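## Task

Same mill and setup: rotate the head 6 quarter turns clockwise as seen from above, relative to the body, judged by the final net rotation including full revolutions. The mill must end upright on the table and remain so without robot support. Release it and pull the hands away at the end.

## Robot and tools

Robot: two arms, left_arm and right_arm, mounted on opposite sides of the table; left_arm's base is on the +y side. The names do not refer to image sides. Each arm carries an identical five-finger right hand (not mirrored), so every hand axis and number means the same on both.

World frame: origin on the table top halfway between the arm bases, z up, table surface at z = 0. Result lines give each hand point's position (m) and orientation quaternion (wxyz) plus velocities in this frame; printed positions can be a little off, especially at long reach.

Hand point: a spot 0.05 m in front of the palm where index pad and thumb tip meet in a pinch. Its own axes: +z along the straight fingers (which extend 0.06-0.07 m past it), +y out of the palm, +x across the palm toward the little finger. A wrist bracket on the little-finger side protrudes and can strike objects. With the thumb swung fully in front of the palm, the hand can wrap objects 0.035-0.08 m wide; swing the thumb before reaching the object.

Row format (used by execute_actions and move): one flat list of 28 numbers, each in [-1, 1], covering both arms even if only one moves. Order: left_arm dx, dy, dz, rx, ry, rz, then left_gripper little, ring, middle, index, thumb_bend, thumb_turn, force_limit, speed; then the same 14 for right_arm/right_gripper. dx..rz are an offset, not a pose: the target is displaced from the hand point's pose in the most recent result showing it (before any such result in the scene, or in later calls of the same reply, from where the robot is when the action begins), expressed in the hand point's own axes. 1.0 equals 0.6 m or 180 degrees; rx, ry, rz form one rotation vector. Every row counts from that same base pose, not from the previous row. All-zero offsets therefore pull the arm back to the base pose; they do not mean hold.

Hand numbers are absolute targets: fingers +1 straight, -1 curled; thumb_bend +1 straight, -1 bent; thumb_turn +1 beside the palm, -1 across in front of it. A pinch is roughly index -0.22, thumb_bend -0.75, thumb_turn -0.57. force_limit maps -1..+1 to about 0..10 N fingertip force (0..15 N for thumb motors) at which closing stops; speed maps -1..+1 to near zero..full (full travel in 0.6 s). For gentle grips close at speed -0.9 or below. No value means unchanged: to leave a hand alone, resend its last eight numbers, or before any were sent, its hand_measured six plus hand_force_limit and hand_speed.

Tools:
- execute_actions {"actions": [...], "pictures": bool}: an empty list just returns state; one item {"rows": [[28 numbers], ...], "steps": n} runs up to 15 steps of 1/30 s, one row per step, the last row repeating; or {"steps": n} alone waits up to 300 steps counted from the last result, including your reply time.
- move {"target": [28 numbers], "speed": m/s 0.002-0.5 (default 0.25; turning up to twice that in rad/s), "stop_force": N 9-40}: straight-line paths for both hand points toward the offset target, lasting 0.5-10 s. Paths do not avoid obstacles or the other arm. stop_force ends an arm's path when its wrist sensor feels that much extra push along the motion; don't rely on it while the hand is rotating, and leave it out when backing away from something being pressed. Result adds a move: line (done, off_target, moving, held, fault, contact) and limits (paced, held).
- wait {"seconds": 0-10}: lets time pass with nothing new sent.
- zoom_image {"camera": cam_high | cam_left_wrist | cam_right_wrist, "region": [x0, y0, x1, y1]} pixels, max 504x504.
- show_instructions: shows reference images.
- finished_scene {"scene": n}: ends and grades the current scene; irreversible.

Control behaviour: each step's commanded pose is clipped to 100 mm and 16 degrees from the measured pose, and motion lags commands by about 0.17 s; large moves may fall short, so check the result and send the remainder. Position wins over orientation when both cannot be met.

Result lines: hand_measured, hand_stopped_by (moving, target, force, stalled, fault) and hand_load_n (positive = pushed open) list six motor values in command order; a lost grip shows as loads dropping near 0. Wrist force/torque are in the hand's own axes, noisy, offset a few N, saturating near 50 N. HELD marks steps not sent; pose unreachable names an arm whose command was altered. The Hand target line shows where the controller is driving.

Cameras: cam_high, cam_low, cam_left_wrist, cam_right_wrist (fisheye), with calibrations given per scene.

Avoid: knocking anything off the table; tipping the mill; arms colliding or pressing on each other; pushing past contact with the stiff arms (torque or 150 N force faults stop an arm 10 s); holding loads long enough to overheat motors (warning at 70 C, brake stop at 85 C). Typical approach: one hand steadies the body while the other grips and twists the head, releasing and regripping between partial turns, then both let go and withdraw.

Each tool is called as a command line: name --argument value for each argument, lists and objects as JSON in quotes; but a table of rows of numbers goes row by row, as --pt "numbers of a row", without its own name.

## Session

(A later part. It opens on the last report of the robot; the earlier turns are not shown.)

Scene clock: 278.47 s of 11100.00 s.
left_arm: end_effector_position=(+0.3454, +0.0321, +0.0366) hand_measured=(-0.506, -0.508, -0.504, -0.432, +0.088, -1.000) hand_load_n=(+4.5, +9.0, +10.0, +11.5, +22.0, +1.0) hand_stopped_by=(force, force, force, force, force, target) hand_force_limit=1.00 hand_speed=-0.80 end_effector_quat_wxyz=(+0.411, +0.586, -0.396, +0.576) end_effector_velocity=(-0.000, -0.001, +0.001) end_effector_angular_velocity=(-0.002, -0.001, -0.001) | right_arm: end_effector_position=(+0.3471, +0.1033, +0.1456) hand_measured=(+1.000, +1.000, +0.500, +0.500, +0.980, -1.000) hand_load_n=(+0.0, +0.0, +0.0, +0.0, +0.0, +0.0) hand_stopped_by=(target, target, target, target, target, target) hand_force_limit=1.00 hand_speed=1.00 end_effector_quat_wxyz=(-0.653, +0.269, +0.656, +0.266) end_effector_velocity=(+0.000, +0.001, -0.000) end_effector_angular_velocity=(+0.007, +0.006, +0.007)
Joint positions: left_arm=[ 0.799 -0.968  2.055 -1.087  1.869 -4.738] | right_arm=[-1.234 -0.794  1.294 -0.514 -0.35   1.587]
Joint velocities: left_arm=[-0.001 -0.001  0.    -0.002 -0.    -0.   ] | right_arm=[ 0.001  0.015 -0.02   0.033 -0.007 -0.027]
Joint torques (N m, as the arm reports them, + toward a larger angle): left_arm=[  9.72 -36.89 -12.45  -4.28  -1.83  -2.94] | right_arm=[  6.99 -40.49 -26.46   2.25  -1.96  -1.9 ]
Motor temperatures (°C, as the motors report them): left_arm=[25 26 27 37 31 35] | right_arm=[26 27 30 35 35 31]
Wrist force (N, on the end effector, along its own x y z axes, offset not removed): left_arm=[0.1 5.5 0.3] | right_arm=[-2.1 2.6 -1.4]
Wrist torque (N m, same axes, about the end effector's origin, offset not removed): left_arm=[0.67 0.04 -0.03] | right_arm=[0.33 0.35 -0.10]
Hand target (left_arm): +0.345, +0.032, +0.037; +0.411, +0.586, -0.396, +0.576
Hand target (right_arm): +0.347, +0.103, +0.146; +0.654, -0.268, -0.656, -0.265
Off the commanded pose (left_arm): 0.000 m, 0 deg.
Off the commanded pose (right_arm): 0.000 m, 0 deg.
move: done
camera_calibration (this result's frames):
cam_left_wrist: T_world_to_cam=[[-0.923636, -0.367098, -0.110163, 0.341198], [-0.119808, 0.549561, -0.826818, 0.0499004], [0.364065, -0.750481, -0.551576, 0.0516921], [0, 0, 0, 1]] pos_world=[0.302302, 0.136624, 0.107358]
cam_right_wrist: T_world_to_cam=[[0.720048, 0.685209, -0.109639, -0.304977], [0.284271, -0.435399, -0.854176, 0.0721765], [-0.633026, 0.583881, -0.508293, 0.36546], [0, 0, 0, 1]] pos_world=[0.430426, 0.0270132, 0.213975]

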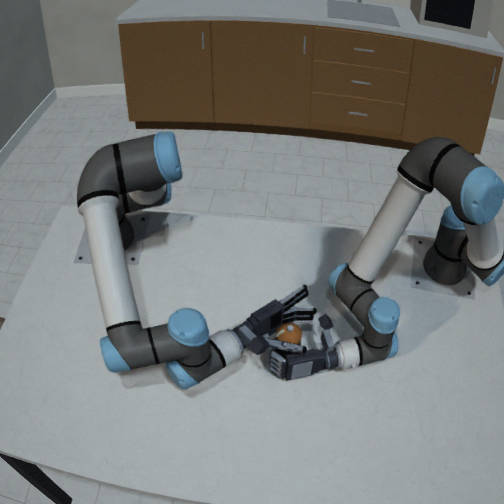

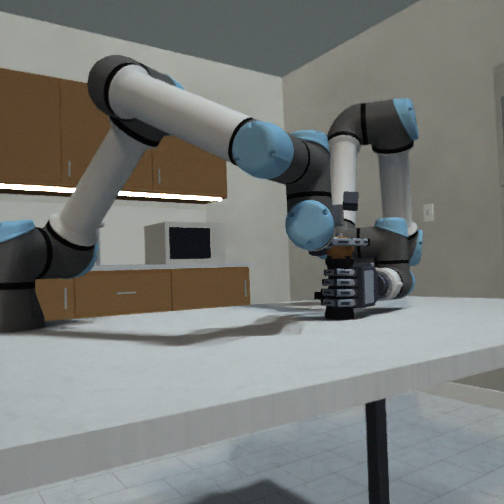

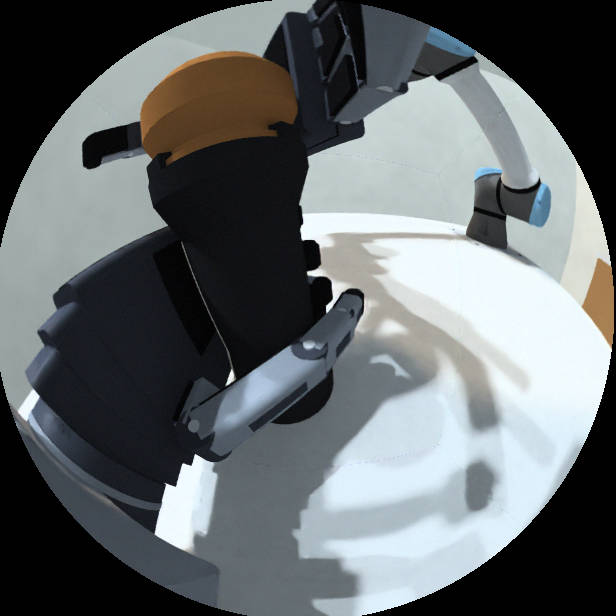

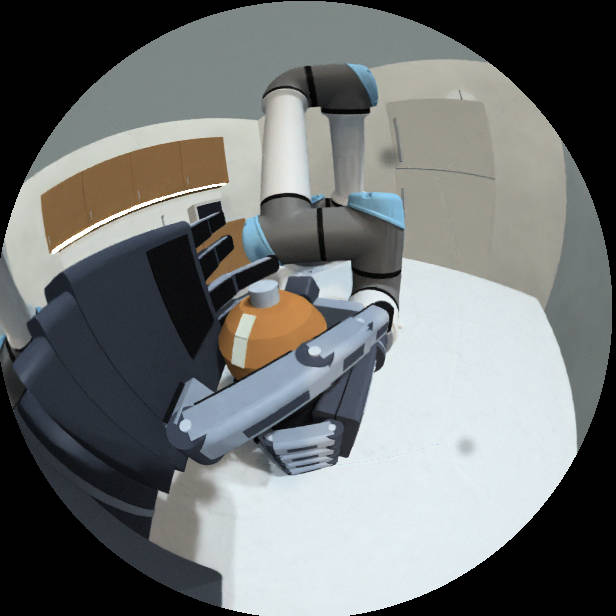

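~78°/stroke; now ≈−72°. One more full stroke → ≈−150°. Then release.

execute_actions --actions '[{"rows":[[0,0,0,0,0,0,-1,-1,-1,-1,-1,-1,1,-0.8,0,0.003,-0.0017,0,0,0,-1,-1,-1,-1,-1,-1,1,1]],"steps":15}]' --pictures false

execute_actions --actions '[{"rows":[[0,0,0,0,0,0,-1,-1,-1,-1,-1,-1,1,-0.8,0,0,0,0,0,0,-0.98,-0.98,-0.98,-0.98,-0.98,-1,1,1]],"steps":10}]' --pictures false

move --target '[0,0,0,0,0,0,-1,-1,-1,-1,-1,-1,1,-0.8,0,0.0167,-0.0235,-0.1667,0,0,-1,-1,-1,-1,-1,-1,1,1]' --speed 0.1

move --target '[0,0,0,0,0,0,-1,-1,-1,-1,-1,-1,1,-0.8,0,0.0167,-0.0235,-0.1667,0,0,-0.98,-0.98,-0.98,-0.98,-0.98,-1,1,1]' --speed 0.1

move --target '[0,0,0,0,0,0,-1,-1,-1,-1,-1,-1,1,-0.8,0,0.0167,-0.0235,-0.1667,0,0,-1,-1,-1,-1,-1,-1,1,1]' --speed 0.1

execute_actions --actions '[{"rows":[[0,0,0,0,0,0,-1,-1,-1,-1,-1,-1,1,-0.8,0,0,0,0,0,0,1,1,0.5,0.5,0.98,-1,1,1]],"steps":15}]' --pictures false

move --target '[0,0,0,0,0,0,-1,-1,-1,-1,-1,-1,1,-0.8,0,-0.08,-0.01,0.5,0,0,1,1,0.5,0.5,0.98,-1,1,1]' --speed 0.3

move --target '[0,0,0,0,0,0,1,1,1,1,1,-1,1,0.5,0.2,-0.1,0,0,0,0,1,1,0.5,0.5,0.98,-1,1,1]' --speed 0.3

move --target '[0.005,-0.02,-0.2,0,0,0,1,1,1,1,1,-1,1,0.5,0,0,0,0,0,0,1,1,0.5,0.5,0.98,-1,1,1]' --speed 0.2

zoom_image --camera "cam_high" --region '[220,280,360,400]'

Scene clock: 298.67 s of 11100.00 s.
left_arm: end_effector_position=(+0.3454, +0.0321, +0.0367) hand_measured=(-0.530, -0.514, -0.504, -0.432, +0.088, -1.000) hand_load_n=(+12.5, +11.0, +9.5, +11.5, +22.0, +2.5) hand_stopped_by=(force, force, force, force, force, target) hand_force_limit=1.00 hand_speed=-0.80 end_effector_quat_wxyz=(+0.411, +0.586, -0.396, +0.576) end_effector_velocity=(-0.001, -0.000, +0.001) end_effector_angular_velocity=(-0.001, -0.000, -0.001) | right_arm: end_effector_position=(+0.3490, +0.1039, +0.1456) hand_measured=(-0.318, -0.318, -0.316, -0.232, +0.450, -1.000) hand_load_n=(+0.0, +0.0, +13.5, +11.5, +14.5, +2.0) hand_stopped_by=(moving, moving, force, force, force, target) hand_force_limit=1.00 hand_speed=1.00 end_effector_quat_wxyz=(-0.653, +0.269, +0.656, +0.265) end_effector_velocity=(+0.000, -0.000, -0.000) end_effector_angular_velocity=(-0.001, +0.002, -0.001)
Joint positions: left_arm=[ 0.799 -0.968  2.055 -1.087  1.869 -4.738] | right_arm=[-1.234 -0.79   1.286 -0.511 -0.35   1.587]
Joint velocities: left_arm=[-0.001 -0.002  0.001 -0.     0.    -0.   ] | right_arm=[-0.     0.001  0.     0.001  0.001  0.   ]
Joint torques (N m, as the arm reports them, + toward a larger angle): left_arm=[  6.69 -37.07 -12.68  -2.34  -0.38  -2.86] | right_arm=[-14.94 -33.28 -24.61   1.6    1.54   1.95]
Motor temperatures (°C, as the motors report them): left_arm=[25 27 27 37 31 35] | right_arm=[26 27 30 35 35 31]
Wrist force (N, on the end effector, along its own x y z axes, offset not removed): left_arm=[-3.6 0.5 16.5] | right_arm=[7.2 7.0 10.5]
Wrist torque (N m, same axes, about the end effector's origin, offset not removed): left_arm=[-0.47 -0.74 -0.04] | right_arm=[0.17 0.20 0.27]
Hand target (left_arm): +0.345, +0.032, +0.037; +0.411, +0.586, -0.396, +0.576
Hand target (right_arm): +0.349, +0.104, +0.146; +0.653, -0.269, -0.656, -0.266
Off the commanded pose (left_arm): 0.000 m, 0 deg.
Off the commanded pose (right_arm): 0.000 m, 0 deg.
Steps of this call (steps 1 to 90: nothing new was sent; then 16.70 s passed at rest; steps 91 to 105: all 15 steps of this action). Readings (end_effector_position | what the end effector reports):
91: left_arm (+0.3454, +0.0321, +0.0366) | right_arm (+0.3471, +0.1033, +0.1456) | left_arm hand_measured=(-0.506, -0.508, -0.504, -0.432, +0.088, -1.000) hand_load_n=(+4.5, +9.0, +10.0, +11.5, +22.0, +1.0) hand_stopped_by=(moving, moving, force, force, force, target) hand_force_limit=1.00 hand_speed=-0.80 | right_arm hand_measured=(+1.000, +1.000, +0.500, +0.500, +0.980, -1.000) hand_load_n=(+0.0, +0.0, +0.0, +0.0, +0.0, +0.0) hand_stopped_by=(moving, moving, moving, moving, moving, target) hand_force_limit=1.00 hand_speed=1.00
92: left_arm (+0.3454, +0.0321, +0.0366) | right_arm (+0.3473, +0.1034, +0.1456) | left_arm hand_measured=(-0.506, -0.508, -0.504, -0.432, +0.088, -1.000) hand_load_n=(+4.5, +9.0, +10.0, +11.5, +22.0, +1.0) hand_stopped_by=(moving, moving, force, force, force, target) hand_force_limit=1.00 hand_speed=-0.80 | right_arm hand_measured=(+1.000, +1.000, +0.500, +0.500, +0.980, -1.000) hand_load_n=(+0.0, +0.0, +0.0, +0.0, +0.0, +0.0) hand_stopped_by=(moving, moving, moving, moving, moving, target) hand_force_limit=1.00 hand_speed=1.00
94: left_arm (+0.3454, +0.0321, +0.0367) | right_arm (+0.3480, +0.1037, +0.1456) | left_arm hand_measured=(-0.516, -0.516, -0.504, -0.432, +0.088, -1.000) hand_load_n=(+6.5, +11.0, +9.0, +11.5, +22.5, +2.0) hand_stopped_by=(moving, force, force, force, force, target) hand_force_limit=1.00 hand_speed=-0.80 | right_arm hand_measured=(+0.902, +0.902, +0.402, +0.402, +0.918, -1.000) hand_load_n=(+0.0, +0.0, +0.0, +0.0, +0.0, +0.0) hand_stopped_by=(moving, moving, moving, moving, moving, target) hand_force_limit=1.00 hand_speed=1.00
98: left_arm (+0.3454, +0.0321, +0.0367) | right_arm (+0.3488, +0.1038, +0.1456) | left_arm hand_measured=(-0.530, -0.514, -0.504, -0.432, +0.088, -1.000) hand_load_n=(+11.0, +9.5, +8.5, +11.5, +22.5, +3.0) hand_stopped_by=(force, force, force, force, force, target) hand_force_limit=1.00 hand_speed=-0.80 | right_arm hand_measured=(+0.460, +0.460, -0.040, -0.040, +0.638, -1.000) hand_load_n=(+0.0, +0.0, +0.0, +0.0, +0.0, +0.0) hand_stopped_by=(moving, moving, moving, moving, moving, target) hand_force_limit=1.00 hand_speed=1.00
105: the state above

Scene clock: 299.00 s of 11100.00 s.
left_arm: end_effector_position=(+0.3454, +0.0321, +0.0367) hand_measured=(-0.530, -0.514, -0.504, -0.432, +0.088, -1.000) hand_load_n=(+13.5, +11.5, +9.5, +11.5, +22.0, +2.0) hand_stopped_by=(force, force, force, force, force, target) hand_force_limit=1.00 hand_speed=-0.80 end_effector_quat_wxyz=(+0.411, +0.586, -0.396, +0.576) end_effector_velocity=(+0.000, +0.000, -0.000) end_effector_angular_velocity=(+0.001, -0.000, +0.001) | right_arm: end_effector_position=(+0.3490, +0.1039, +0.1456) hand_measured=(-0.980, -0.822, -0.316, -0.232, +0.436, -1.000) hand_load_n=(+0.0, +12.5, +11.5, +10.5, +16.0, +4.0) hand_stopped_by=(target, force, force, force, force, target) hand_force_limit=1.00 hand_speed=1.00 end_effector_quat_wxyz=(-0.653, +0.269, +0.656, +0.266) end_effector_velocity=(+0.000, +0.000, -0.001) end_effector_angular_velocity=(-0.000, -0.000, -0.000)
Joint positions: left_arm=[ 0.799 -0.968  2.055 -1.087  1.869 -4.738] | right_arm=[-1.234 -0.79   1.286 -0.511 -0.35   1.587]
Joint velocities: left_arm=[ 0.    -0.     0.     0.001 -0.     0.001] | right_arm=[ 0.     0.001 -0.001 -0.002  0.     0.001]
Joint torques (N m, as the arm reports them, + toward a larger angle): left_arm=[  7.44 -37.63 -13.    -2.32  -0.3   -2.8 ] | right_arm=[-11.62 -35.48 -17.06   0.54   1.33   1.72]
Motor temperatures (°C, as the motors report them): left_arm=[25 27 27 37 31 35] | right_arm=[26 27 30 35 35 31]
Wrist force (N, on the end effector, along its own x y z axes, offset not removed): left_arm=[-4.8 2.2 22.0] | right_arm=[21.1 5.9 9.1]
Wrist torque (N m, same axes, about the end effector's origin, offset not removed): left_arm=[-0.19 -1.19 0.05] | right_arm=[0.27 -0.52 0.60]
Hand target (left_arm): +0.345, +0.032, +0.037; +0.411, +0.586, -0.396, +0.576
Hand target (right_arm): +0.349, +0.104, +0.146; +0.653, -0.269, -0.656, -0.265
Off the commanded pose (left_arm): 0.000 m, 0 deg.
Off the commanded pose (right_arm): 0.000 m, 0 deg.
Steps of this call (steps 1 to 10: all 10 steps of this action). Readings (end_effector_position | what the end effector reports):
1: left_arm (+0.3454, +0.0321, +0.0367) | right_arm (+0.3490, +0.1039, +0.1456) | left_arm hand_measured=(-0.530, -0.514, -0.504, -0.432, +0.088, -1.000) hand_load_n=(+12.5, +11.0, +9.5, +11.5, +22.0, +2.5) hand_stopped_by=(force, force, force, force, force, target) hand_force_limit=1.00 hand_speed=-0.80 | right_arm hand_measured=(-0.428, -0.428, -0.316, -0.232, +0.450, -1.000) hand_load_n=(+0.0, +0.0, +13.5, +11.5, +14.5, +2.0) hand_stopped_by=(moving, moving, force, force, moving, target) hand_force_limit=1.00 hand_speed=1.00
2: left_arm (+0.3454, +0.0321, +0.0367) | right_arm (+0.3490, +0.1039, +0.1456) | left_arm hand_measured=(-0.530, -0.514, -0.504, -0.432, +0.088, -1.000) hand_load_n=(+12.5, +11.0, +9.5, +11.5, +22.0, +2.5) hand_stopped_by=(force, force, force, force, force, target) hand_force_limit=1.00 hand_speed=-0.80 | right_arm hand_measured=(-0.540, -0.540, -0.316, -0.232, +0.450, -1.000) hand_load_n=(+0.0, +0.0, +13.5, +11.5, +14.5, +2.0) hand_stopped_by=(moving, moving, force, force, moving, target) hand_force_limit=1.00 hand_speed=1.00
4: left_arm (+0.3454, +0.0321, +0.0367) | right_arm (+0.3490, +0.1039, +0.1456) | left_arm hand_measured=(-0.530, -0.514, -0.504, -0.432, +0.088, -1.000) hand_load_n=(+13.0, +11.0, +9.5, +11.5, +22.0, +2.0) hand_stopped_by=(force, force, force, force, force, target) hand_force_limit=1.00 hand_speed=-0.80 | right_arm hand_measured=(-0.762, -0.762, -0.316, -0.232, +0.428, -1.000) hand_load_n=(+0.0, +8.5, +12.5, +11.5, +17.0, +3.5) hand_stopped_by=(moving, moving, force, force, force, target) hand_force_limit=1.00 hand_speed=1.00
8: left_arm (+0.3454, +0.0321, +0.0367) | right_arm (+0.3490, +0.1039, +0.1456) | left_arm hand_measured=(-0.530, -0.514, -0.504, -0.432, +0.088, -1.000) hand_load_n=(+13.5, +11.5, +9.5, +11.5, +22.0, +2.0) hand_stopped_by=(force, force, force, force, force, target) hand_force_limit=1.00 hand_speed=-0.80 | right_arm hand_measured=(-0.980, -0.822, -0.316, -0.232, +0.436, -1.000) hand_load_n=(+0.0, +12.5, +11.5, +10.5, +16.0, +4.0) hand_stopped_by=(moving, force, force, force, force, target) hand_force_limit=1.00 hand_speed=1.00
10: the state above

Scene clock: 302.20 s of 11100.00 s.
left_arm: end_effector_position=(+0.3454, +0.0321, +0.0367) hand_measured=(-0.524, -0.514, -0.504, -0.432, +0.088, -1.000) hand_load_n=(+21.0, +18.0, +13.0, +10.0, +20.0, -2.5) hand_stopped_by=(force, force, force, force, force, target) hand_force_limit=1.00 hand_speed=-0.80 end_effector_quat_wxyz=(+0.411, +0.586, -0.396, +0.576) end_effector_velocity=(-0.000, -0.000, +0.001) end_effector_angular_velocity=(-0.001, +0.000, -0.001) | right_arm: end_effector_position=(+0.3662, +0.1011, +0.1457) hand_measured=(-1.000, -0.822, -0.316, -0.232, +0.436, -1.000) hand_load_n=(+0.0, +10.5, +12.0, +12.5, +16.0, +5.5) hand_stopped_by=(target, force, force, force, force, target) hand_force_limit=1.00 hand_speed=1.00 end_effector_quat_wxyz=(-0.562, +0.429, +0.565, +0.426) end_effector_velocity=(-0.000, +0.000, +0.000) end_effector_angular_velocity=(+0.001, +0.000, -0.008)
Joint positions: left_arm=[ 0.799 -0.968  2.055 -1.087  1.869 -4.738] | right_arm=[-1.216 -1.008  1.68  -0.642  0.191  1.541]
Joint velocities: left_arm=[-0.    -0.001 -0.001  0.001  0.    -0.   ] | right_arm=[ 0.002 -0.005  0.009 -0.014  0.01   0.009]
Joint torques (N m, as the arm reports them, + toward a larger angle): left_arm=[  7.32 -36.88 -13.46  -2.29  -0.28  -2.93] | right_arm=[ -6.18 -38.8    7.95   1.35   2.76   2.61]
Motor temperatures (°C, as the motors report them): left_arm=[25 27 27 37 31 35] | right_arm=[26 27 30 35 35 31]
Wrist force (N, on the end effector, along its own x y z axes, offset not removed): left_arm=[-17.7 8.0 39.1] | right_arm=[23.2 9.7 30.7]
Wrist torque (N m, same axes, about the end effector's origin, offset not removed): left_arm=[-1.15 -2.60 1.42] | right_arm=[0.57 -0.61 0.76]
Hand target (left_arm): +0.345, +0.032, +0.037; +0.411, +0.586, -0.396, +0.576
Hand target (right_arm): +0.366, +0.101, +0.146; +0.562, -0.429, -0.565, -0.426
Off the commanded pose (left_arm): 0.000 m, 0 deg.
Off the commanded pose (right_arm): 0.000 m, 0 deg.
move: done
camera_calibration (this result's frames):
cam_left_wrist: T_world_to_cam=[[-0.923599, -0.367185, -0.110179, 0.341223], [-0.119825, 0.549511, -0.826849, 0.0499213], [0.364151, -0.750475, -0.551526, 0.0516594], [0, 0, 0, 1]] pos_world=[0.302324, 0.136629, 0.107365]
cam_right_wrist: T_world_to_cam=[[0.96633, 0.234096, -0.106797, -0.362215], [0.0313896, -0.519209, -0.854071, 0.166931], [-0.255384, 0.821962, -0.509075, 0.21663], [0, 0, 0, 1]] pos_world=[0.400104, -0.00659593, 0.214169]

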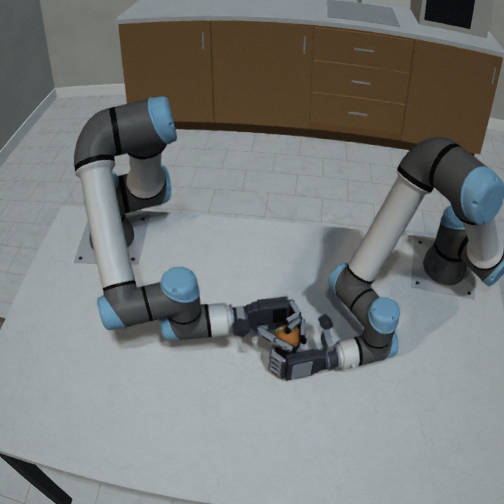

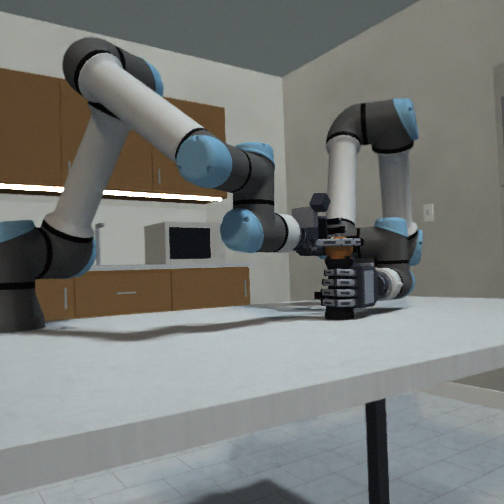

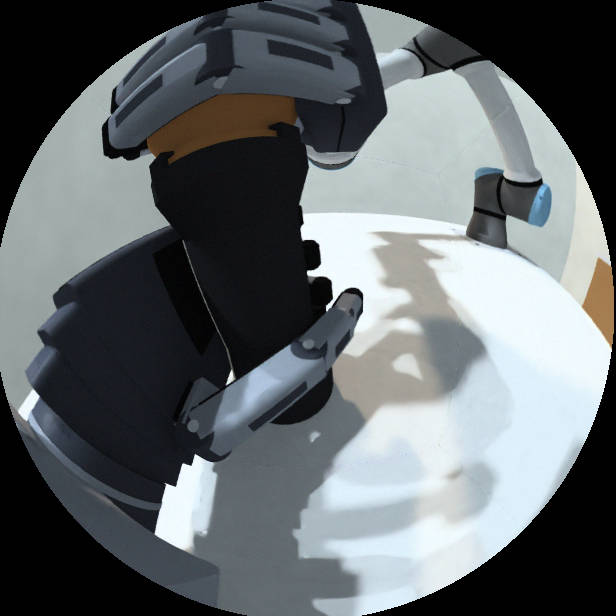

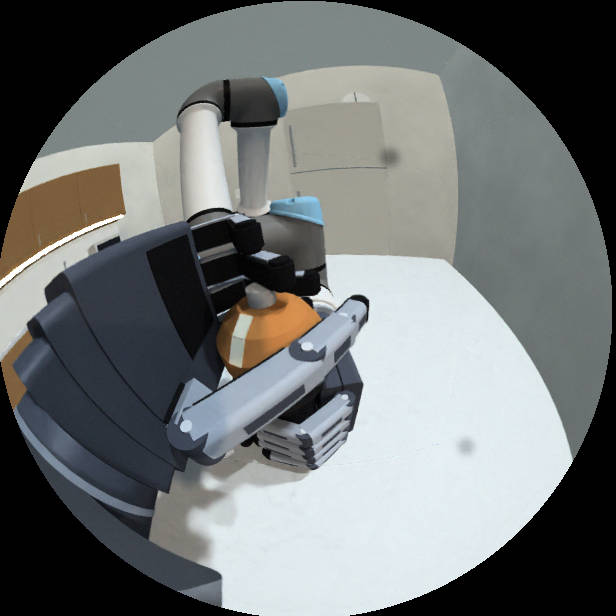

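Scene clock: 305.17 s of 11100.00 s.
left_arm: end_effector_position=(+0.3454, +0.0321, +0.0367) hand_measured=(-0.508, -0.508, -0.504, -0.432, +0.088, -1.000) hand_load_n=(+21.0, +21.5, +16.0, +9.0, +20.0, -6.0) hand_stopped_by=(force, force, force, force, force, target) hand_force_limit=1.00 hand_speed=-0.80 end_effector_quat_wxyz=(+0.411, +0.586, -0.396, +0.576) end_effector_velocity=(+0.000, +0.000, -0.000) end_effector_angular_velocity=(+0.000, +0.001, +0.001) | right_arm: end_effector_position=(+0.3796, +0.0902, +0.1458) hand_measured=(-0.980, -0.824, -0.316, -0.232, +0.436, -1.000) hand_load_n=(+0.0, +5.0, +16.0, +21.0, +11.5, +1.0) hand_stopped_by=(target, force, force, force, force, target) hand_force_limit=1.00 hand_speed=1.00 end_effector_quat_wxyz=(-0.432, +0.559, +0.436, +0.558) end_effector_velocity=(+0.001, +0.000, +0.001) end_effector_angular_velocity=(+0.002, -0.001, -0.010)
Joint positions: left_arm=[ 0.799 -0.968  2.055 -1.087  1.869 -4.738] | right_arm=[-1.063 -1.139  1.902 -0.757  0.867  1.564]
Joint velocities: left_arm=[-0.     0.001  0.    -0.    -0.001 -0.001] | right_arm=[ 0.004 -0.001  0.001 -0.002  0.014  0.002]
Joint torques (N m, as the arm reports them, + toward a larger angle): left_arm=[ 35.96 -39.07 -13.36  -3.51  -6.82  -2.94] | right_arm=[ -3.44 -34.64  19.64   5.67   4.59   2.38]
Motor temperatures (°C, as the motors report them): left_arm=[25 27 27 37 31 35] | right_arm=[26 27 30 35 35 31]
Wrist force (N, on the end effector, along its own x y z axes, offset not removed): left_arm=[-25.0 32.6 40.3] | right_arm=[19.7 5.7 47.7]
Wrist torque (N m, same axes, about the end effector's origin, offset not removed): left_arm=[-0.11 -3.29 2.98] | right_arm=[0.42 -0.65 0.63]
Hand target (left_arm): +0.345, +0.032, +0.037; +0.411, +0.586, -0.396, +0.576
Hand target (right_arm): +0.380, +0.090, +0.146; -0.432, +0.559, +0.435, +0.558
Off the commanded pose (left_arm): 0.000 m, 0 deg.
Off the commanded pose (right_arm): 0.000 m, 0 deg.
move: done
camera_calibration (this result's frames):
cam_left_wrist: T_world_to_cam=[[-0.923589, -0.367212, -0.110176, 0.34123], [-0.119848, 0.549515, -0.826843, 0.0499252], [0.36417, -0.750459, -0.551536, 0.0516514], [0, 0, 0, 1]] pos_world=[0.302329, 0.136631, 0.107363]
cam_right_wrist: T_world_to_cam=[[0.954405, -0.279776, -0.104099, -0.322128], [-0.229627, -0.465247, -0.854878, 0.255272], [0.190742, 0.839804, -0.508278, 0.0580255], [0, 0, 0, 1]] pos_world=[0.35499, -0.0200891, 0.214186]

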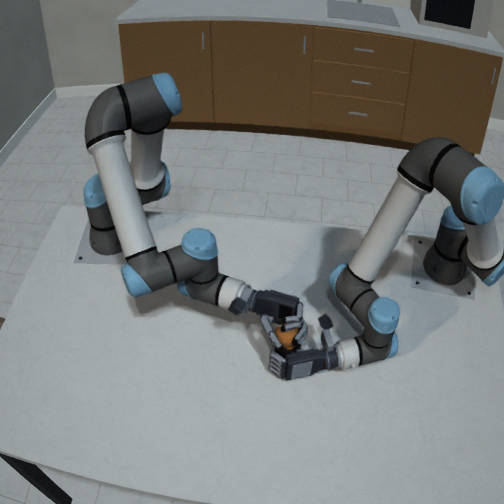

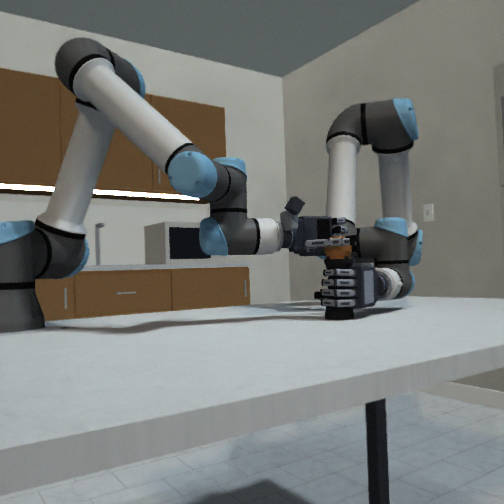

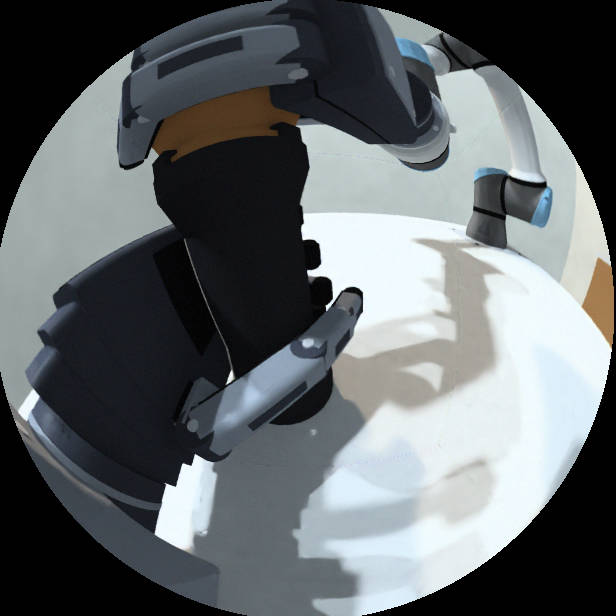

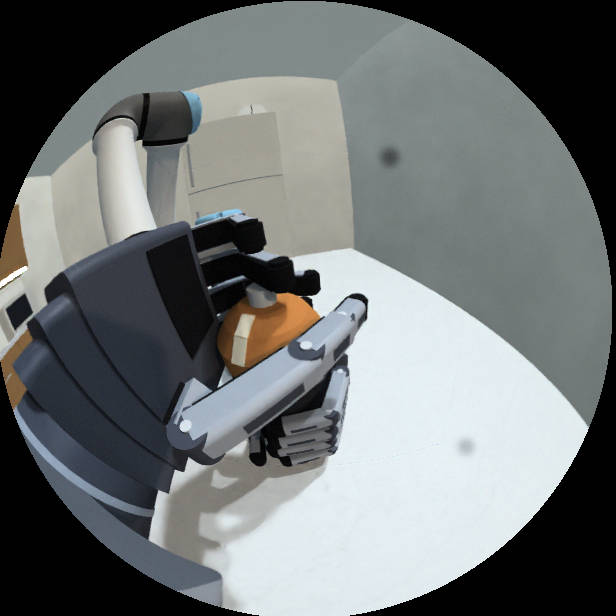

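Scene clock: 308.13 s of 11100.00 s.
left_arm: end_effector_position=(+0.3454, +0.0321, +0.0367) hand_measured=(-0.504, -0.506, -0.504, -0.432, +0.088, -1.000) hand_load_n=(+21.5, +22.0, +17.0, +9.5, +20.0, -6.0) hand_stopped_by=(force, force, force, force, force, target) hand_force_limit=1.00 hand_speed=-0.80 end_effector_quat_wxyz=(+0.411, +0.586, -0.396, +0.576) end_effector_velocity=(-0.001, -0.000, -0.000) end_effector_angular_velocity=(+0.001, -0.000, -0.001) | right_arm: end_effector_position=(+0.3856, +0.0740, +0.1459) hand_measured=(-1.000, -0.998, -0.298, -0.192, +0.394, -1.000) hand_load_n=(+0.0, +1.5, +20.0, +21.0, +6.0, -0.5) hand_stopped_by=(target, target, force, force, force, target) hand_force_limit=1.00 hand_speed=1.00 end_effector_quat_wxyz=(-0.273, +0.652, +0.277, +0.651) end_effector_velocity=(+0.000, -0.000, -0.001) end_effector_angular_velocity=(-0.001, -0.000, -0.009)
Joint positions: left_arm=[ 0.799 -0.968  2.055 -1.087  1.869 -4.738] | right_arm=[-0.813 -1.11   1.856 -0.744  1.639  1.566]
Joint velocities: left_arm=[-0.001 -0.     0.     0.     0.     0.001] | right_arm=[ 0.004  0.003 -0.003  0.001  0.013 -0.001]
Joint torques (N m, as the arm reports them, + toward a larger angle): left_arm=[ 32.62 -37.74 -13.12  -3.58  -9.15  -3.05] | right_arm=[-1.41 -4.02 10.93 12.78 10.18  1.21]
Motor temperatures (°C, as the motors report them): left_arm=[25 27 27 37 31 35] | right_arm=[26 27 30 35 35 31]
Wrist force (N, on the end effector, along its own x y z axes, offset not removed): left_arm=[-30.4 41.9 50.0] | right_arm=[26.0 -19.9 50.0]
Wrist torque (N m, same axes, about the end effector's origin, offset not removed): left_arm=[-0.15 -3.38 4.08] | right_arm=[-0.15 -0.37 0.44]
Hand target (left_arm): +0.345, +0.032, +0.037; +0.411, +0.586, -0.396, +0.576
Hand target (right_arm): +0.386, +0.074, +0.146; -0.273, +0.652, +0.276, +0.651
Off the commanded pose (left_arm): 0.000 m, 0 deg.
Off the commanded pose (right_arm): 0.000 m, 0 deg.
move: done
camera_calibration (this result's frames):
cam_left_wrist: T_world_to_cam=[[-0.923579, -0.367237, -0.110176, 0.341235], [-0.119863, 0.549512, -0.826843, 0.0499299], [0.364191, -0.750449, -0.551536, 0.0516429], [0, 0, 0, 1]] pos_world=[0.302335, 0.136633, 0.107363]
cam_right_wrist: T_world_to_cam=[[0.687432, -0.718996, -0.102383, -0.197203], [-0.428861, -0.288114, -0.856194, 0.313158], [0.586102, 0.632483, -0.506408, -0.0669119], [0, 0, 0, 1]] pos_world=[0.309082, -0.00924273, 0.214049]

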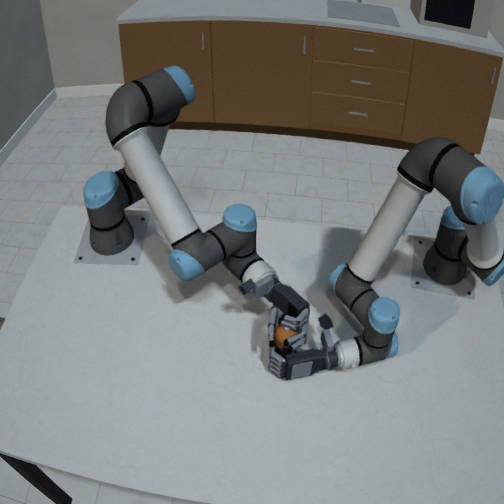

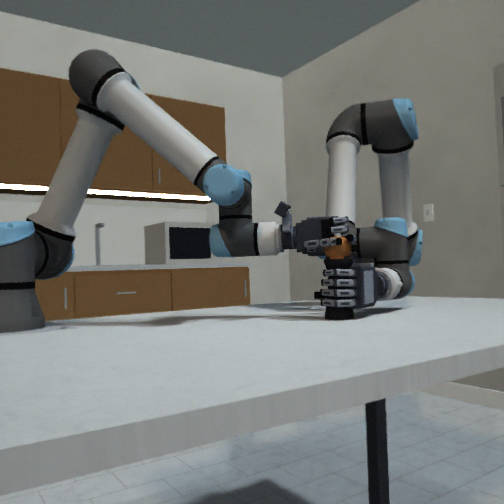

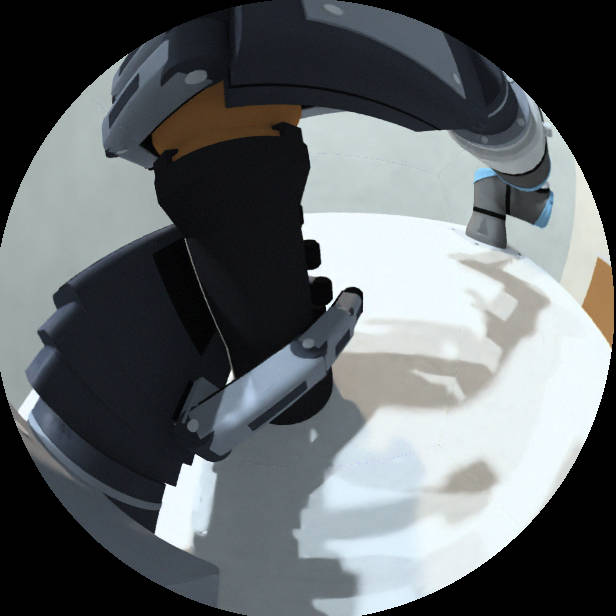

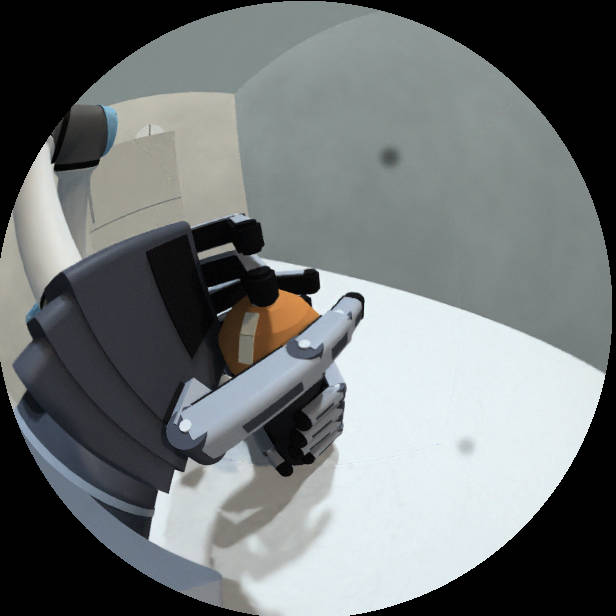

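Scene clock: 308.63 s of 11100.00 s.
left_arm: end_effector_position=(+0.3456, +0.0323, +0.0367) hand_measured=(-0.504, -0.506, -0.504, -0.432, +0.088, -1.000) hand_load_n=(+11.5, +14.0, +12.5, +9.5, +21.0, -4.5) hand_stopped_by=(force, force, force, force, force, target) hand_force_limit=1.00 hand_speed=-0.80 end_effector_quat_wxyz=(+0.411, +0.586, -0.396, +0.576) end_effector_velocity=(-0.001, -0.001, -0.001) end_effector_angular_velocity=(+0.000, -0.001, -0.002) | right_arm: end_effector_position=(+0.3855, +0.0740, +0.1457) hand_measured=(+0.318, +0.318, +0.500, +0.500, +0.980, -1.000) hand_load_n=(+0.0, +0.0, +0.0, +0.0, +0.0, +0.0) hand_stopped_by=(moving, moving, target, target, target, target) hand_force_limit=1.00 hand_speed=1.00 end_effector_quat_wxyz=(-0.273, +0.652, +0.277, +0.651) end_effector_velocity=(-0.000, -0.000, +0.000) end_effector_angular_velocity=(+0.001, -0.001, +0.000)
Joint positions: left_arm=[ 0.799 -0.968  2.055 -1.087  1.869 -4.739] | right_arm=[-0.813 -1.11   1.856 -0.744  1.639  1.566]
Joint velocities: left_arm=[-0.002  0.002 -0.    -0.002 -0.     0.001] | right_arm=[-0.    -0.     0.001 -0.002 -0.     0.   ]
Joint torques (N m, as the arm reports them, + toward a larger angle): left_arm=[-15.81 -37.55 -12.3   -3.63   5.05   2.81] | right_arm=[-24.38 -39.77 -16.57  -2.     3.1    0.65]
Motor temperatures (°C, as the motors report them): left_arm=[25 27 27 37 31 35] | right_arm=[26 27 30 35 35 31]
Wrist force (N, on the end effector, along its own x y z axes, offset not removed): left_arm=[-13.4 -13.9 18.8] | right_arm=[4.4 -19.8 -8.0]
Wrist torque (N m, same axes, about the end effector's origin, offset not removed): left_arm=[-0.59 -1.15 -2.00] | right_arm=[0.17 0.20 0.20]
Hand target (left_arm): +0.345, +0.032, +0.037; +0.411, +0.586, -0.396, +0.576
Hand target (right_arm): +0.386, +0.074, +0.146; -0.273, +0.652, +0.277, +0.651
Off the commanded pose (left_arm): 0.000 m, 0 deg.
Off the commanded pose (right_arm): 0.000 m, 0 deg.
Steps of this call (steps 1 to 15: all 15 steps of this action). Readings (end_effector_position | what the end effector reports):
1: left_arm (+0.3454, +0.0321, +0.0367) | right_arm (+0.3857, +0.0740, +0.1459) | left_arm hand_measured=(-0.504, -0.506, -0.504, -0.432, +0.088, -1.000) hand_load_n=(+21.5, +22.0, +17.0, +9.5, +20.0, -6.0) hand_stopped_by=(force, force, force, force, force, target) hand_force_limit=1.00 hand_speed=-0.80 | right_arm hand_measured=(-1.000, -0.998, -0.298, -0.192, +0.394, -1.000) hand_load_n=(+0.0, +1.5, +20.0, +21.0, +6.0, -1.0) hand_stopped_by=(moving, moving, moving, moving, moving, target) hand_force_limit=1.00 hand_speed=1.00
2: left_arm (+0.3454, +0.0321, +0.0367) | right_arm (+0.3857, +0.0740, +0.1459) | left_arm hand_measured=(-0.504, -0.506, -0.504, -0.432, +0.088, -1.000) hand_load_n=(+21.5, +22.0, +17.0, +9.5, +20.0, -6.0) hand_stopped_by=(force, force, force, force, force, target) hand_force_limit=1.00 hand_speed=-0.80 | right_arm hand_measured=(-1.000, -0.998, -0.298, -0.192, +0.394, -1.000) hand_load_n=(+0.0, +1.5, +20.0, +21.0, +6.0, -1.0) hand_stopped_by=(moving, moving, moving, moving, moving, target) hand_force_limit=1.00 hand_speed=1.00
4: left_arm (+0.3459, +0.0323, +0.0367) | right_arm (+0.3856, +0.0739, +0.1457) | left_arm hand_measured=(-0.504, -0.506, -0.504, -0.432, +0.088, -1.000) hand_load_n=(+16.0, +17.5, +14.5, +9.5, +21.0, -6.0) hand_stopped_by=(force, force, force, force, force, target) hand_force_limit=1.00 hand_speed=-0.80 | right_arm hand_measured=(-0.902, -0.902, -0.204, -0.098, +0.448, -1.000) hand_load_n=(+0.0, -3.5, +6.0, +2.0, +0.0, +0.0) hand_stopped_by=(moving, moving, moving, moving, moving, target) hand_force_limit=1.00 hand_speed=1.00
8: left_arm (+0.3459, +0.0323, +0.0367) | right_arm (+0.3855, +0.0739, +0.1455) | left_arm hand_measured=(-0.504, -0.506, -0.504, -0.432, +0.088, -1.000) hand_load_n=(+11.5, +14.5, +13.0, +9.5, +21.0, -4.5) hand_stopped_by=(force, force, force, force, force, target) hand_force_limit=1.00 hand_speed=-0.80 | right_arm hand_measured=(-0.460, -0.460, +0.238, +0.344, +0.728, -1.000) hand_load_n=(+0.0, +0.0, +0.0, +0.0, +0.0, +0.0) hand_stopped_by=(moving, moving, moving, moving, moving, target) hand_force_limit=1.00 hand_speed=1.00
15: the state above

Scene clock: 312.20 s of 11100.00 s.
left_arm: end_effector_position=(+0.3455, +0.0321, +0.0367) hand_measured=(-0.506, -0.508, -0.504, -0.432, +0.088, -1.000) hand_load_n=(+4.5, +9.0, +10.5, +11.5, +22.0, +1.5) hand_stopped_by=(force, force, force, force, force, target) hand_force_limit=1.00 hand_speed=-0.80 end_effector_quat_wxyz=(+0.411, +0.586, -0.396, +0.576) end_effector_velocity=(+0.000, -0.001, +0.002) end_effector_angular_velocity=(-0.003, -0.002, -0.000) | right_arm: end_effector_position=(+0.3471, +0.1033, +0.1456) hand_measured=(+1.000, +1.000, +0.500, +0.500, +0.980, -1.000) hand_load_n=(+0.0, +0.0, +0.0, +0.0, +0.0, +0.0) hand_stopped_by=(target, target, target, target, target, target) hand_force_limit=1.00 hand_speed=1.00 end_effector_quat_wxyz=(-0.653, +0.269, +0.656, +0.265) end_effector_velocity=(+0.000, +0.000, -0.000) end_effector_angular_velocity=(+0.006, +0.006, +0.008)
Joint positions: left_arm=[ 0.799 -0.968  2.055 -1.087  1.869 -4.738] | right_arm=[-1.233 -0.794  1.293 -0.517 -0.351  1.59 ]
Joint velocities: left_arm=[-0.    -0.003 -0.    -0.    -0.     0.   ] | right_arm=[ 0.     0.014 -0.02   0.031 -0.008 -0.024]
Joint torques (N m, as the arm reports them, + toward a larger angle): left_arm=[ 10.23 -36.67 -13.64  -3.54  -1.83  -2.92] | right_arm=[  7.29 -39.05 -27.33   2.09  -1.91  -1.85]
Motor temperatures (°C, as the motors report them): left_arm=[25 27 27 37 31 35] | right_arm=[26 27 30 35 35 31]
Wrist force (N, on the end effector, along its own x y z axes, offset not removed): left_arm=[0.4 3.5 3.0] | right_arm=[-0.7 2.3 -1.4]
Wrist torque (N m, same axes, about the end effector's origin, offset not removed): left_arm=[0.02 -0.07 -0.06] | right_arm=[0.27 0.18 -0.03]
Hand target (left_arm): +0.345, +0.032, +0.037; +0.411, +0.586, -0.396, +0.576
Hand target (right_arm): +0.347, +0.103, +0.146; +0.654, -0.268, -0.656, -0.265
Off the commanded pose (left_arm): 0.000 m, 0 deg.
Off the commanded pose (right_arm): 0.000 m, 0 deg.
move: done
camera_calibration (this result's frames):
cam_left_wrist: T_world_to_cam=[[-0.923557, -0.367298, -0.110159, 0.341264], [-0.119912, 0.549499, -0.826845, 0.049941], [0.364231, -0.750429, -0.551537, 0.0516336], [0, 0, 0, 1]] pos_world=[0.302358, 0.13665, 0.107365]
cam_right_wrist: T_world_to_cam=[[0.719203, 0.68606, -0.109857, -0.304787], [0.285321, -0.435793, -0.853625, 0.0717671], [-0.633513, 0.582586, -0.509171, 0.36587], [0, 0, 0, 1]] pos_world=[0.43051, 0.0272272, 0.21407]

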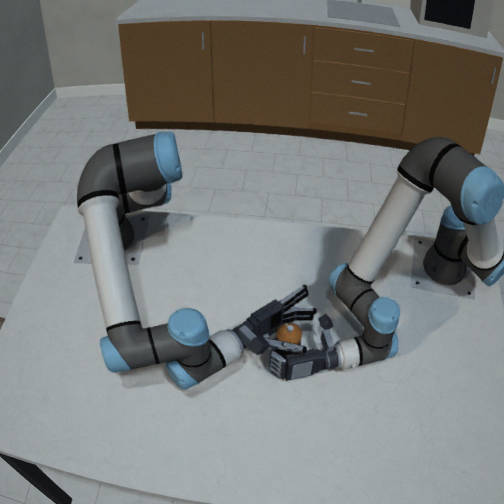

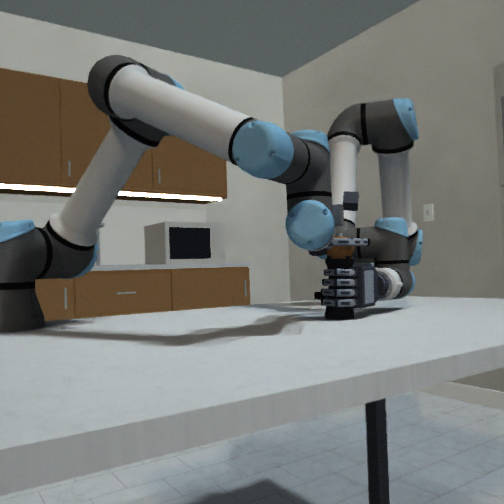

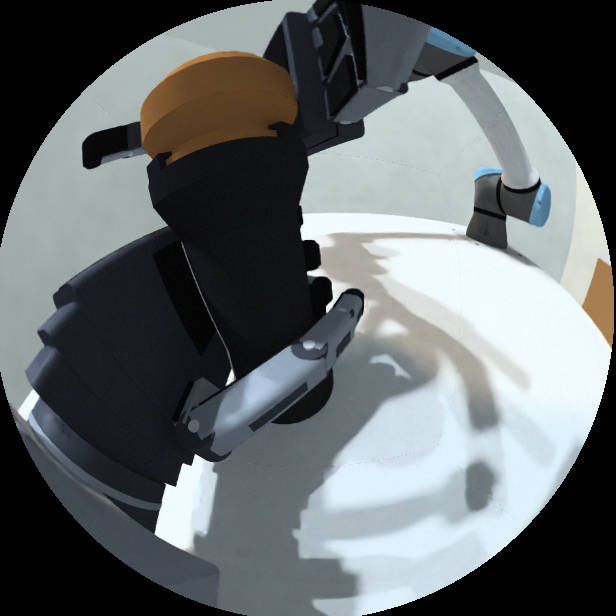

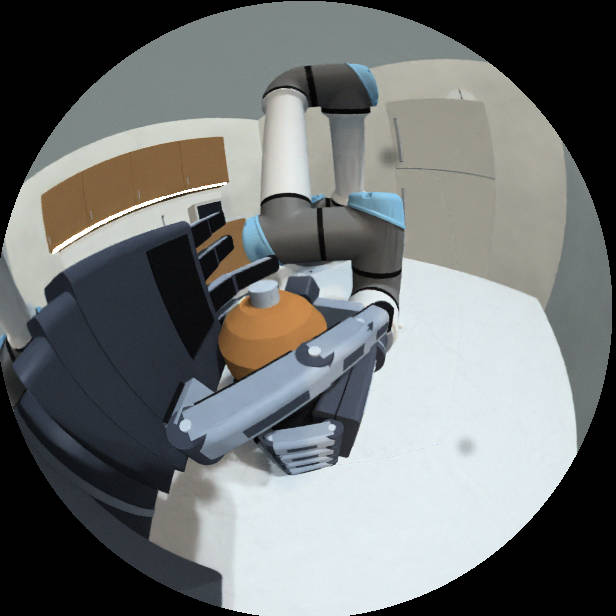

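Scene clock: 313.27 s of 11100.00 s.
left_arm: end_effector_position=(+0.3455, +0.0322, +0.0367) hand_measured=(+1.000, +1.000, +1.000, +1.000, +1.000, -1.000) hand_load_n=(+0.0, +0.0, +0.0, +0.0, +0.0, +0.0) hand_stopped_by=(target, target, target, target, target, target) hand_force_limit=1.00 hand_speed=0.50 end_effector_quat_wxyz=(+0.411, +0.586, -0.396, +0.576) end_effector_velocity=(+0.000, +0.001, +0.001) end_effector_angular_velocity=(-0.000, -0.001, +0.001) | right_arm: end_effector_position=(+0.3050, +0.0611, +0.2657) hand_measured=(+1.000, +1.000, +0.500, +0.500, +0.980, -1.000) hand_load_n=(+0.0, +0.0, +0.0, +0.0, +0.0, +0.0) hand_stopped_by=(target, target, target, target, target, target) hand_force_limit=1.00 hand_speed=1.00 end_effector_quat_wxyz=(-0.653, +0.269, +0.656, +0.265) end_effector_velocity=(-0.000, -0.001, +0.001) end_effector_angular_velocity=(-0.000, +0.002, -0.001)
Joint positions: left_arm=[ 0.799 -0.968  2.055 -1.087  1.869 -4.738] | right_arm=[-1.267 -1.046  1.391 -0.36  -0.385  1.589]
Joint velocities: left_arm=[ 0.001 -0.003  0.001  0.001  0.     0.001] | right_arm=[-0.001 -0.001  0.001  0.003  0.    -0.001]
Joint torques (N m, as the arm reports them, + toward a larger angle): left_arm=[ -0.08 -36.93 -13.16  -3.77   1.35  -2.95] | right_arm=[ -7.53 -56.03  -8.38   2.09  -1.92  -1.54]
Motor temperatures (°C, as the motors report them): left_arm=[25 27 27 37 31 35] | right_arm=[26 27 30 35 35 31]
Wrist force (N, on the end effector, along its own x y z axes, offset not removed): left_arm=[-0.9 1.0 -1.2] | right_arm=[-2.4 2.5 -2.2]
Wrist torque (N m, same axes, about the end effector's origin, offset not removed): left_arm=[0.38 0.29 -0.02] | right_arm=[0.37 0.35 -0.08]
Hand target (left_arm): +0.345, +0.032, +0.037; +0.411, +0.586, -0.396, +0.576
Hand target (right_arm): +0.305, +0.061, +0.266; +0.653, -0.269, -0.656, -0.265
Off the commanded pose (left_arm): 0.000 m, 0 deg.
Off the commanded pose (right_arm): 0.000 m, 0 deg.
move: done
camera_calibration (this result's frames):
cam_left_wrist: T_world_to_cam=[[-0.923543, -0.367333, -0.110159, 0.341283], [-0.119932, 0.549494, -0.826845, 0.0499423], [0.364259, -0.750415, -0.551537, 0.0516275], [0, 0, 0, 1]] pos_world=[0.302373, 0.136664, 0.107364]
cam_right_wrist: T_world_to_cam=[[0.719197, 0.686062, -0.109888, -0.232338], [0.285323, -0.435827, -0.853607, 0.167925], [-0.633519, 0.582558, -0.509195, 0.424926], [0, 0, 0, 1]] pos_world=[0.388383, -0.0149598, 0.334181]

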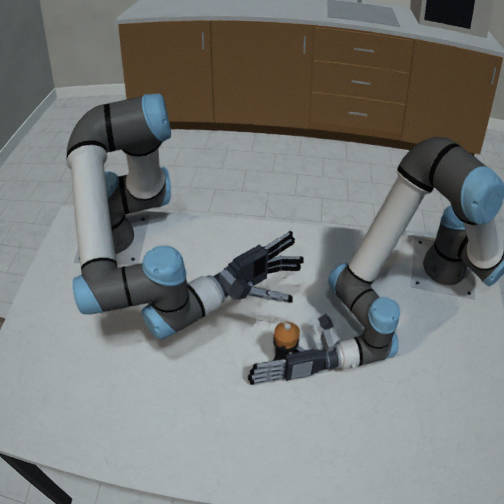

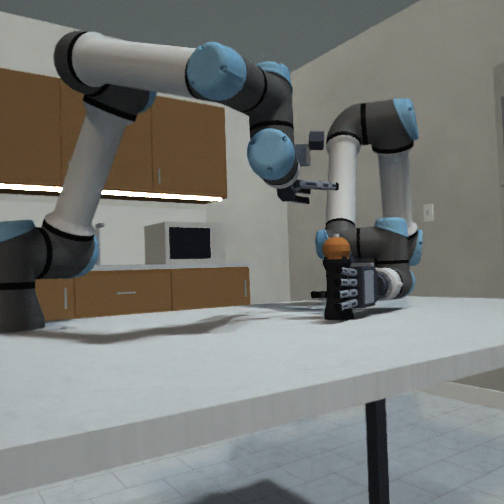

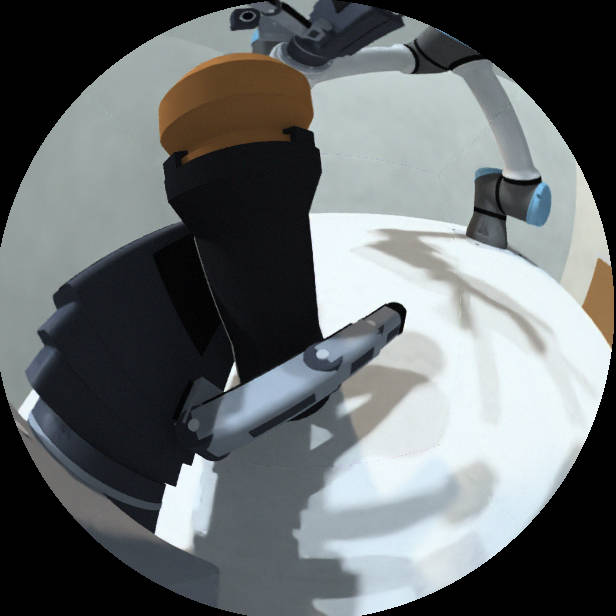

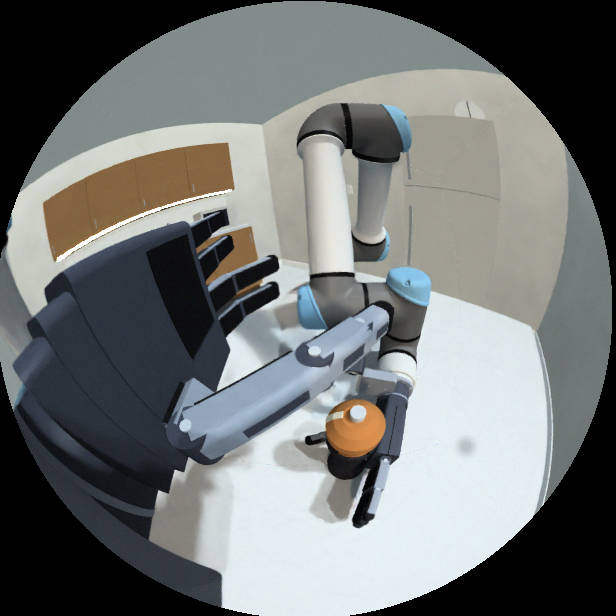

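Scene clock: 314.40 s of 11100.00 s.
left_arm: end_effector_position=(+0.3147, +0.1486, +0.0393) hand_measured=(+1.000, +1.000, +1.000, +1.000, +1.000, -1.000) hand_load_n=(+0.0, +0.0, +0.0, +0.0, +0.0, +0.0) hand_stopped_by=(target, target, target, target, target, target) hand_force_limit=1.00 hand_speed=0.50 end_effector_quat_wxyz=(+0.411, +0.586, -0.396, +0.576) end_effector_velocity=(-0.000, +0.002, +0.001) end_effector_angular_velocity=(-0.001, -0.001, +0.000) | right_arm: end_effector_position=(+0.3050, +0.0611, +0.2657) hand_measured=(+1.000, +1.000, +0.500, +0.500, +0.980, -1.000) hand_load_n=(+0.0, +0.0, +0.0, +0.0, +0.0, +0.0) hand_stopped_by=(target, target, target, target, target, target) hand_force_limit=1.00 hand_speed=1.00 end_effector_quat_wxyz=(-0.653, +0.269, +0.656, +0.265) end_effector_velocity=(-0.000, +0.000, +0.000) end_effector_angular_velocity=(+0.000, -0.000, +0.000)
Joint positions: left_arm=[ 0.942 -1.078  2.3   -1.224  2.013 -4.739] | right_arm=[-1.267 -1.046  1.391 -0.36  -0.385  1.589]
Joint velocities: left_arm=[ 0.003 -0.004  0.003 -0.001  0.003 -0.   ] | right_arm=[ 0.    -0.    -0.     0.001 -0.    -0.   ]
Joint torques (N m, as the arm reports them, + toward a larger angle): left_arm=[  8.24 -35.13   3.11  -4.1    1.1   -3.11] | right_arm=[ -0.1  -30.47 -12.67  -0.77  -0.63   1.64]
Motor temperatures (°C, as the motors report them): left_arm=[25 27 27 37 31 35] | right_arm=[26 27 30 35 35 31]
Wrist force (N, on the end effector, along its own x y z axes, offset not removed): left_arm=[-1.2 0.0 2.1] | right_arm=[-1.1 2.1 -2.3]
Wrist torque (N m, same axes, about the end effector's origin, offset not removed): left_arm=[0.11 0.15 -0.09] | right_arm=[0.36 0.20 0.02]
Hand target (left_arm): +0.315, +0.149, +0.039; +0.411, +0.586, -0.396, +0.576
Hand target (right_arm): +0.305, +0.061, +0.266; +0.653, -0.269, -0.656, -0.265
Off the commanded pose (left_arm): 0.000 m, 0 deg.
Off the commanded pose (right_arm): 0.000 m, 0 deg.
move: done
camera_calibration (this result's frames):
cam_left_wrist: T_world_to_cam=[[-0.923539, -0.367334, -0.110191, 0.355965], [-0.119915, 0.549514, -0.826834, -0.0155426], [0.364276, -0.7504, -0.551546, 0.151695], [0, 0, 0, 1]] pos_world=[0.271625, 0.253131, 0.11004]
cam_right_wrist: T_world_to_cam=[[0.7192, 0.686061, -0.109875, -0.232338], [0.285327, -0.435818, -0.853611, 0.167916], [-0.633514, 0.582567, -0.509191, 0.424933], [0, 0, 0, 1]] pos_world=[0.388388, -0.0149728, 0.334179]

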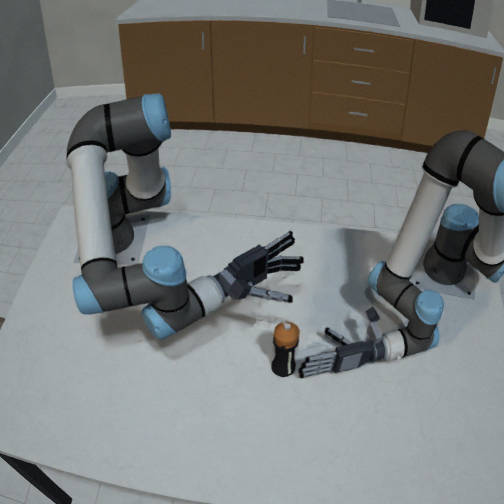

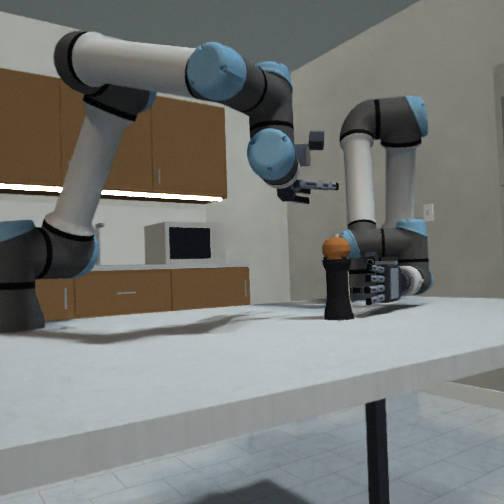

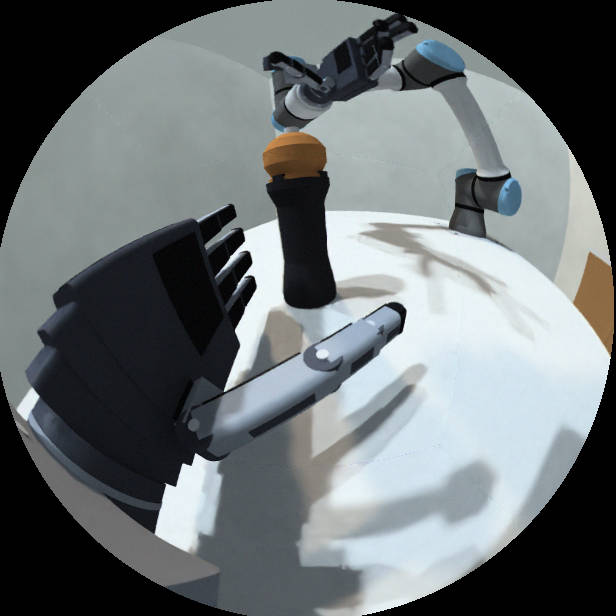

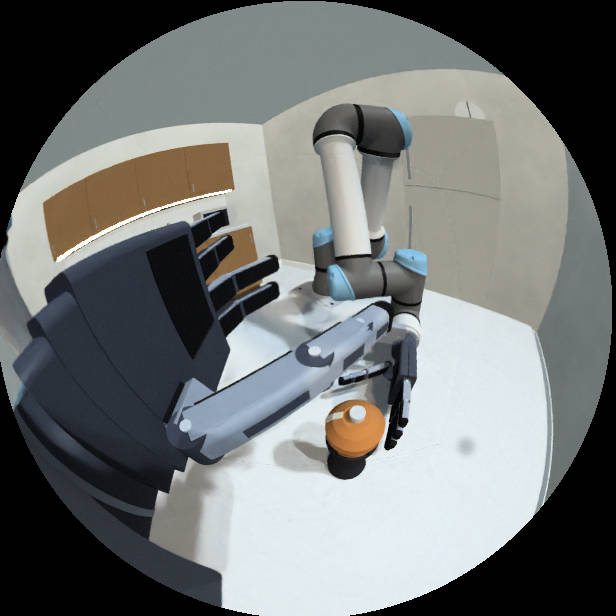

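Region (220, 280, 360, 400) of cam_high's 504x504 image, scaled by 3.600, with more detail than that image has; it fills the top 432 rows of this view, and the rest is white.

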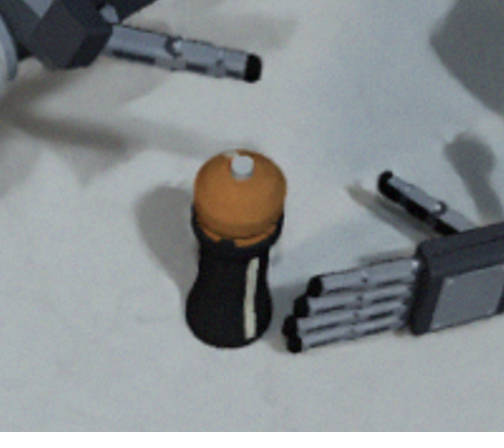

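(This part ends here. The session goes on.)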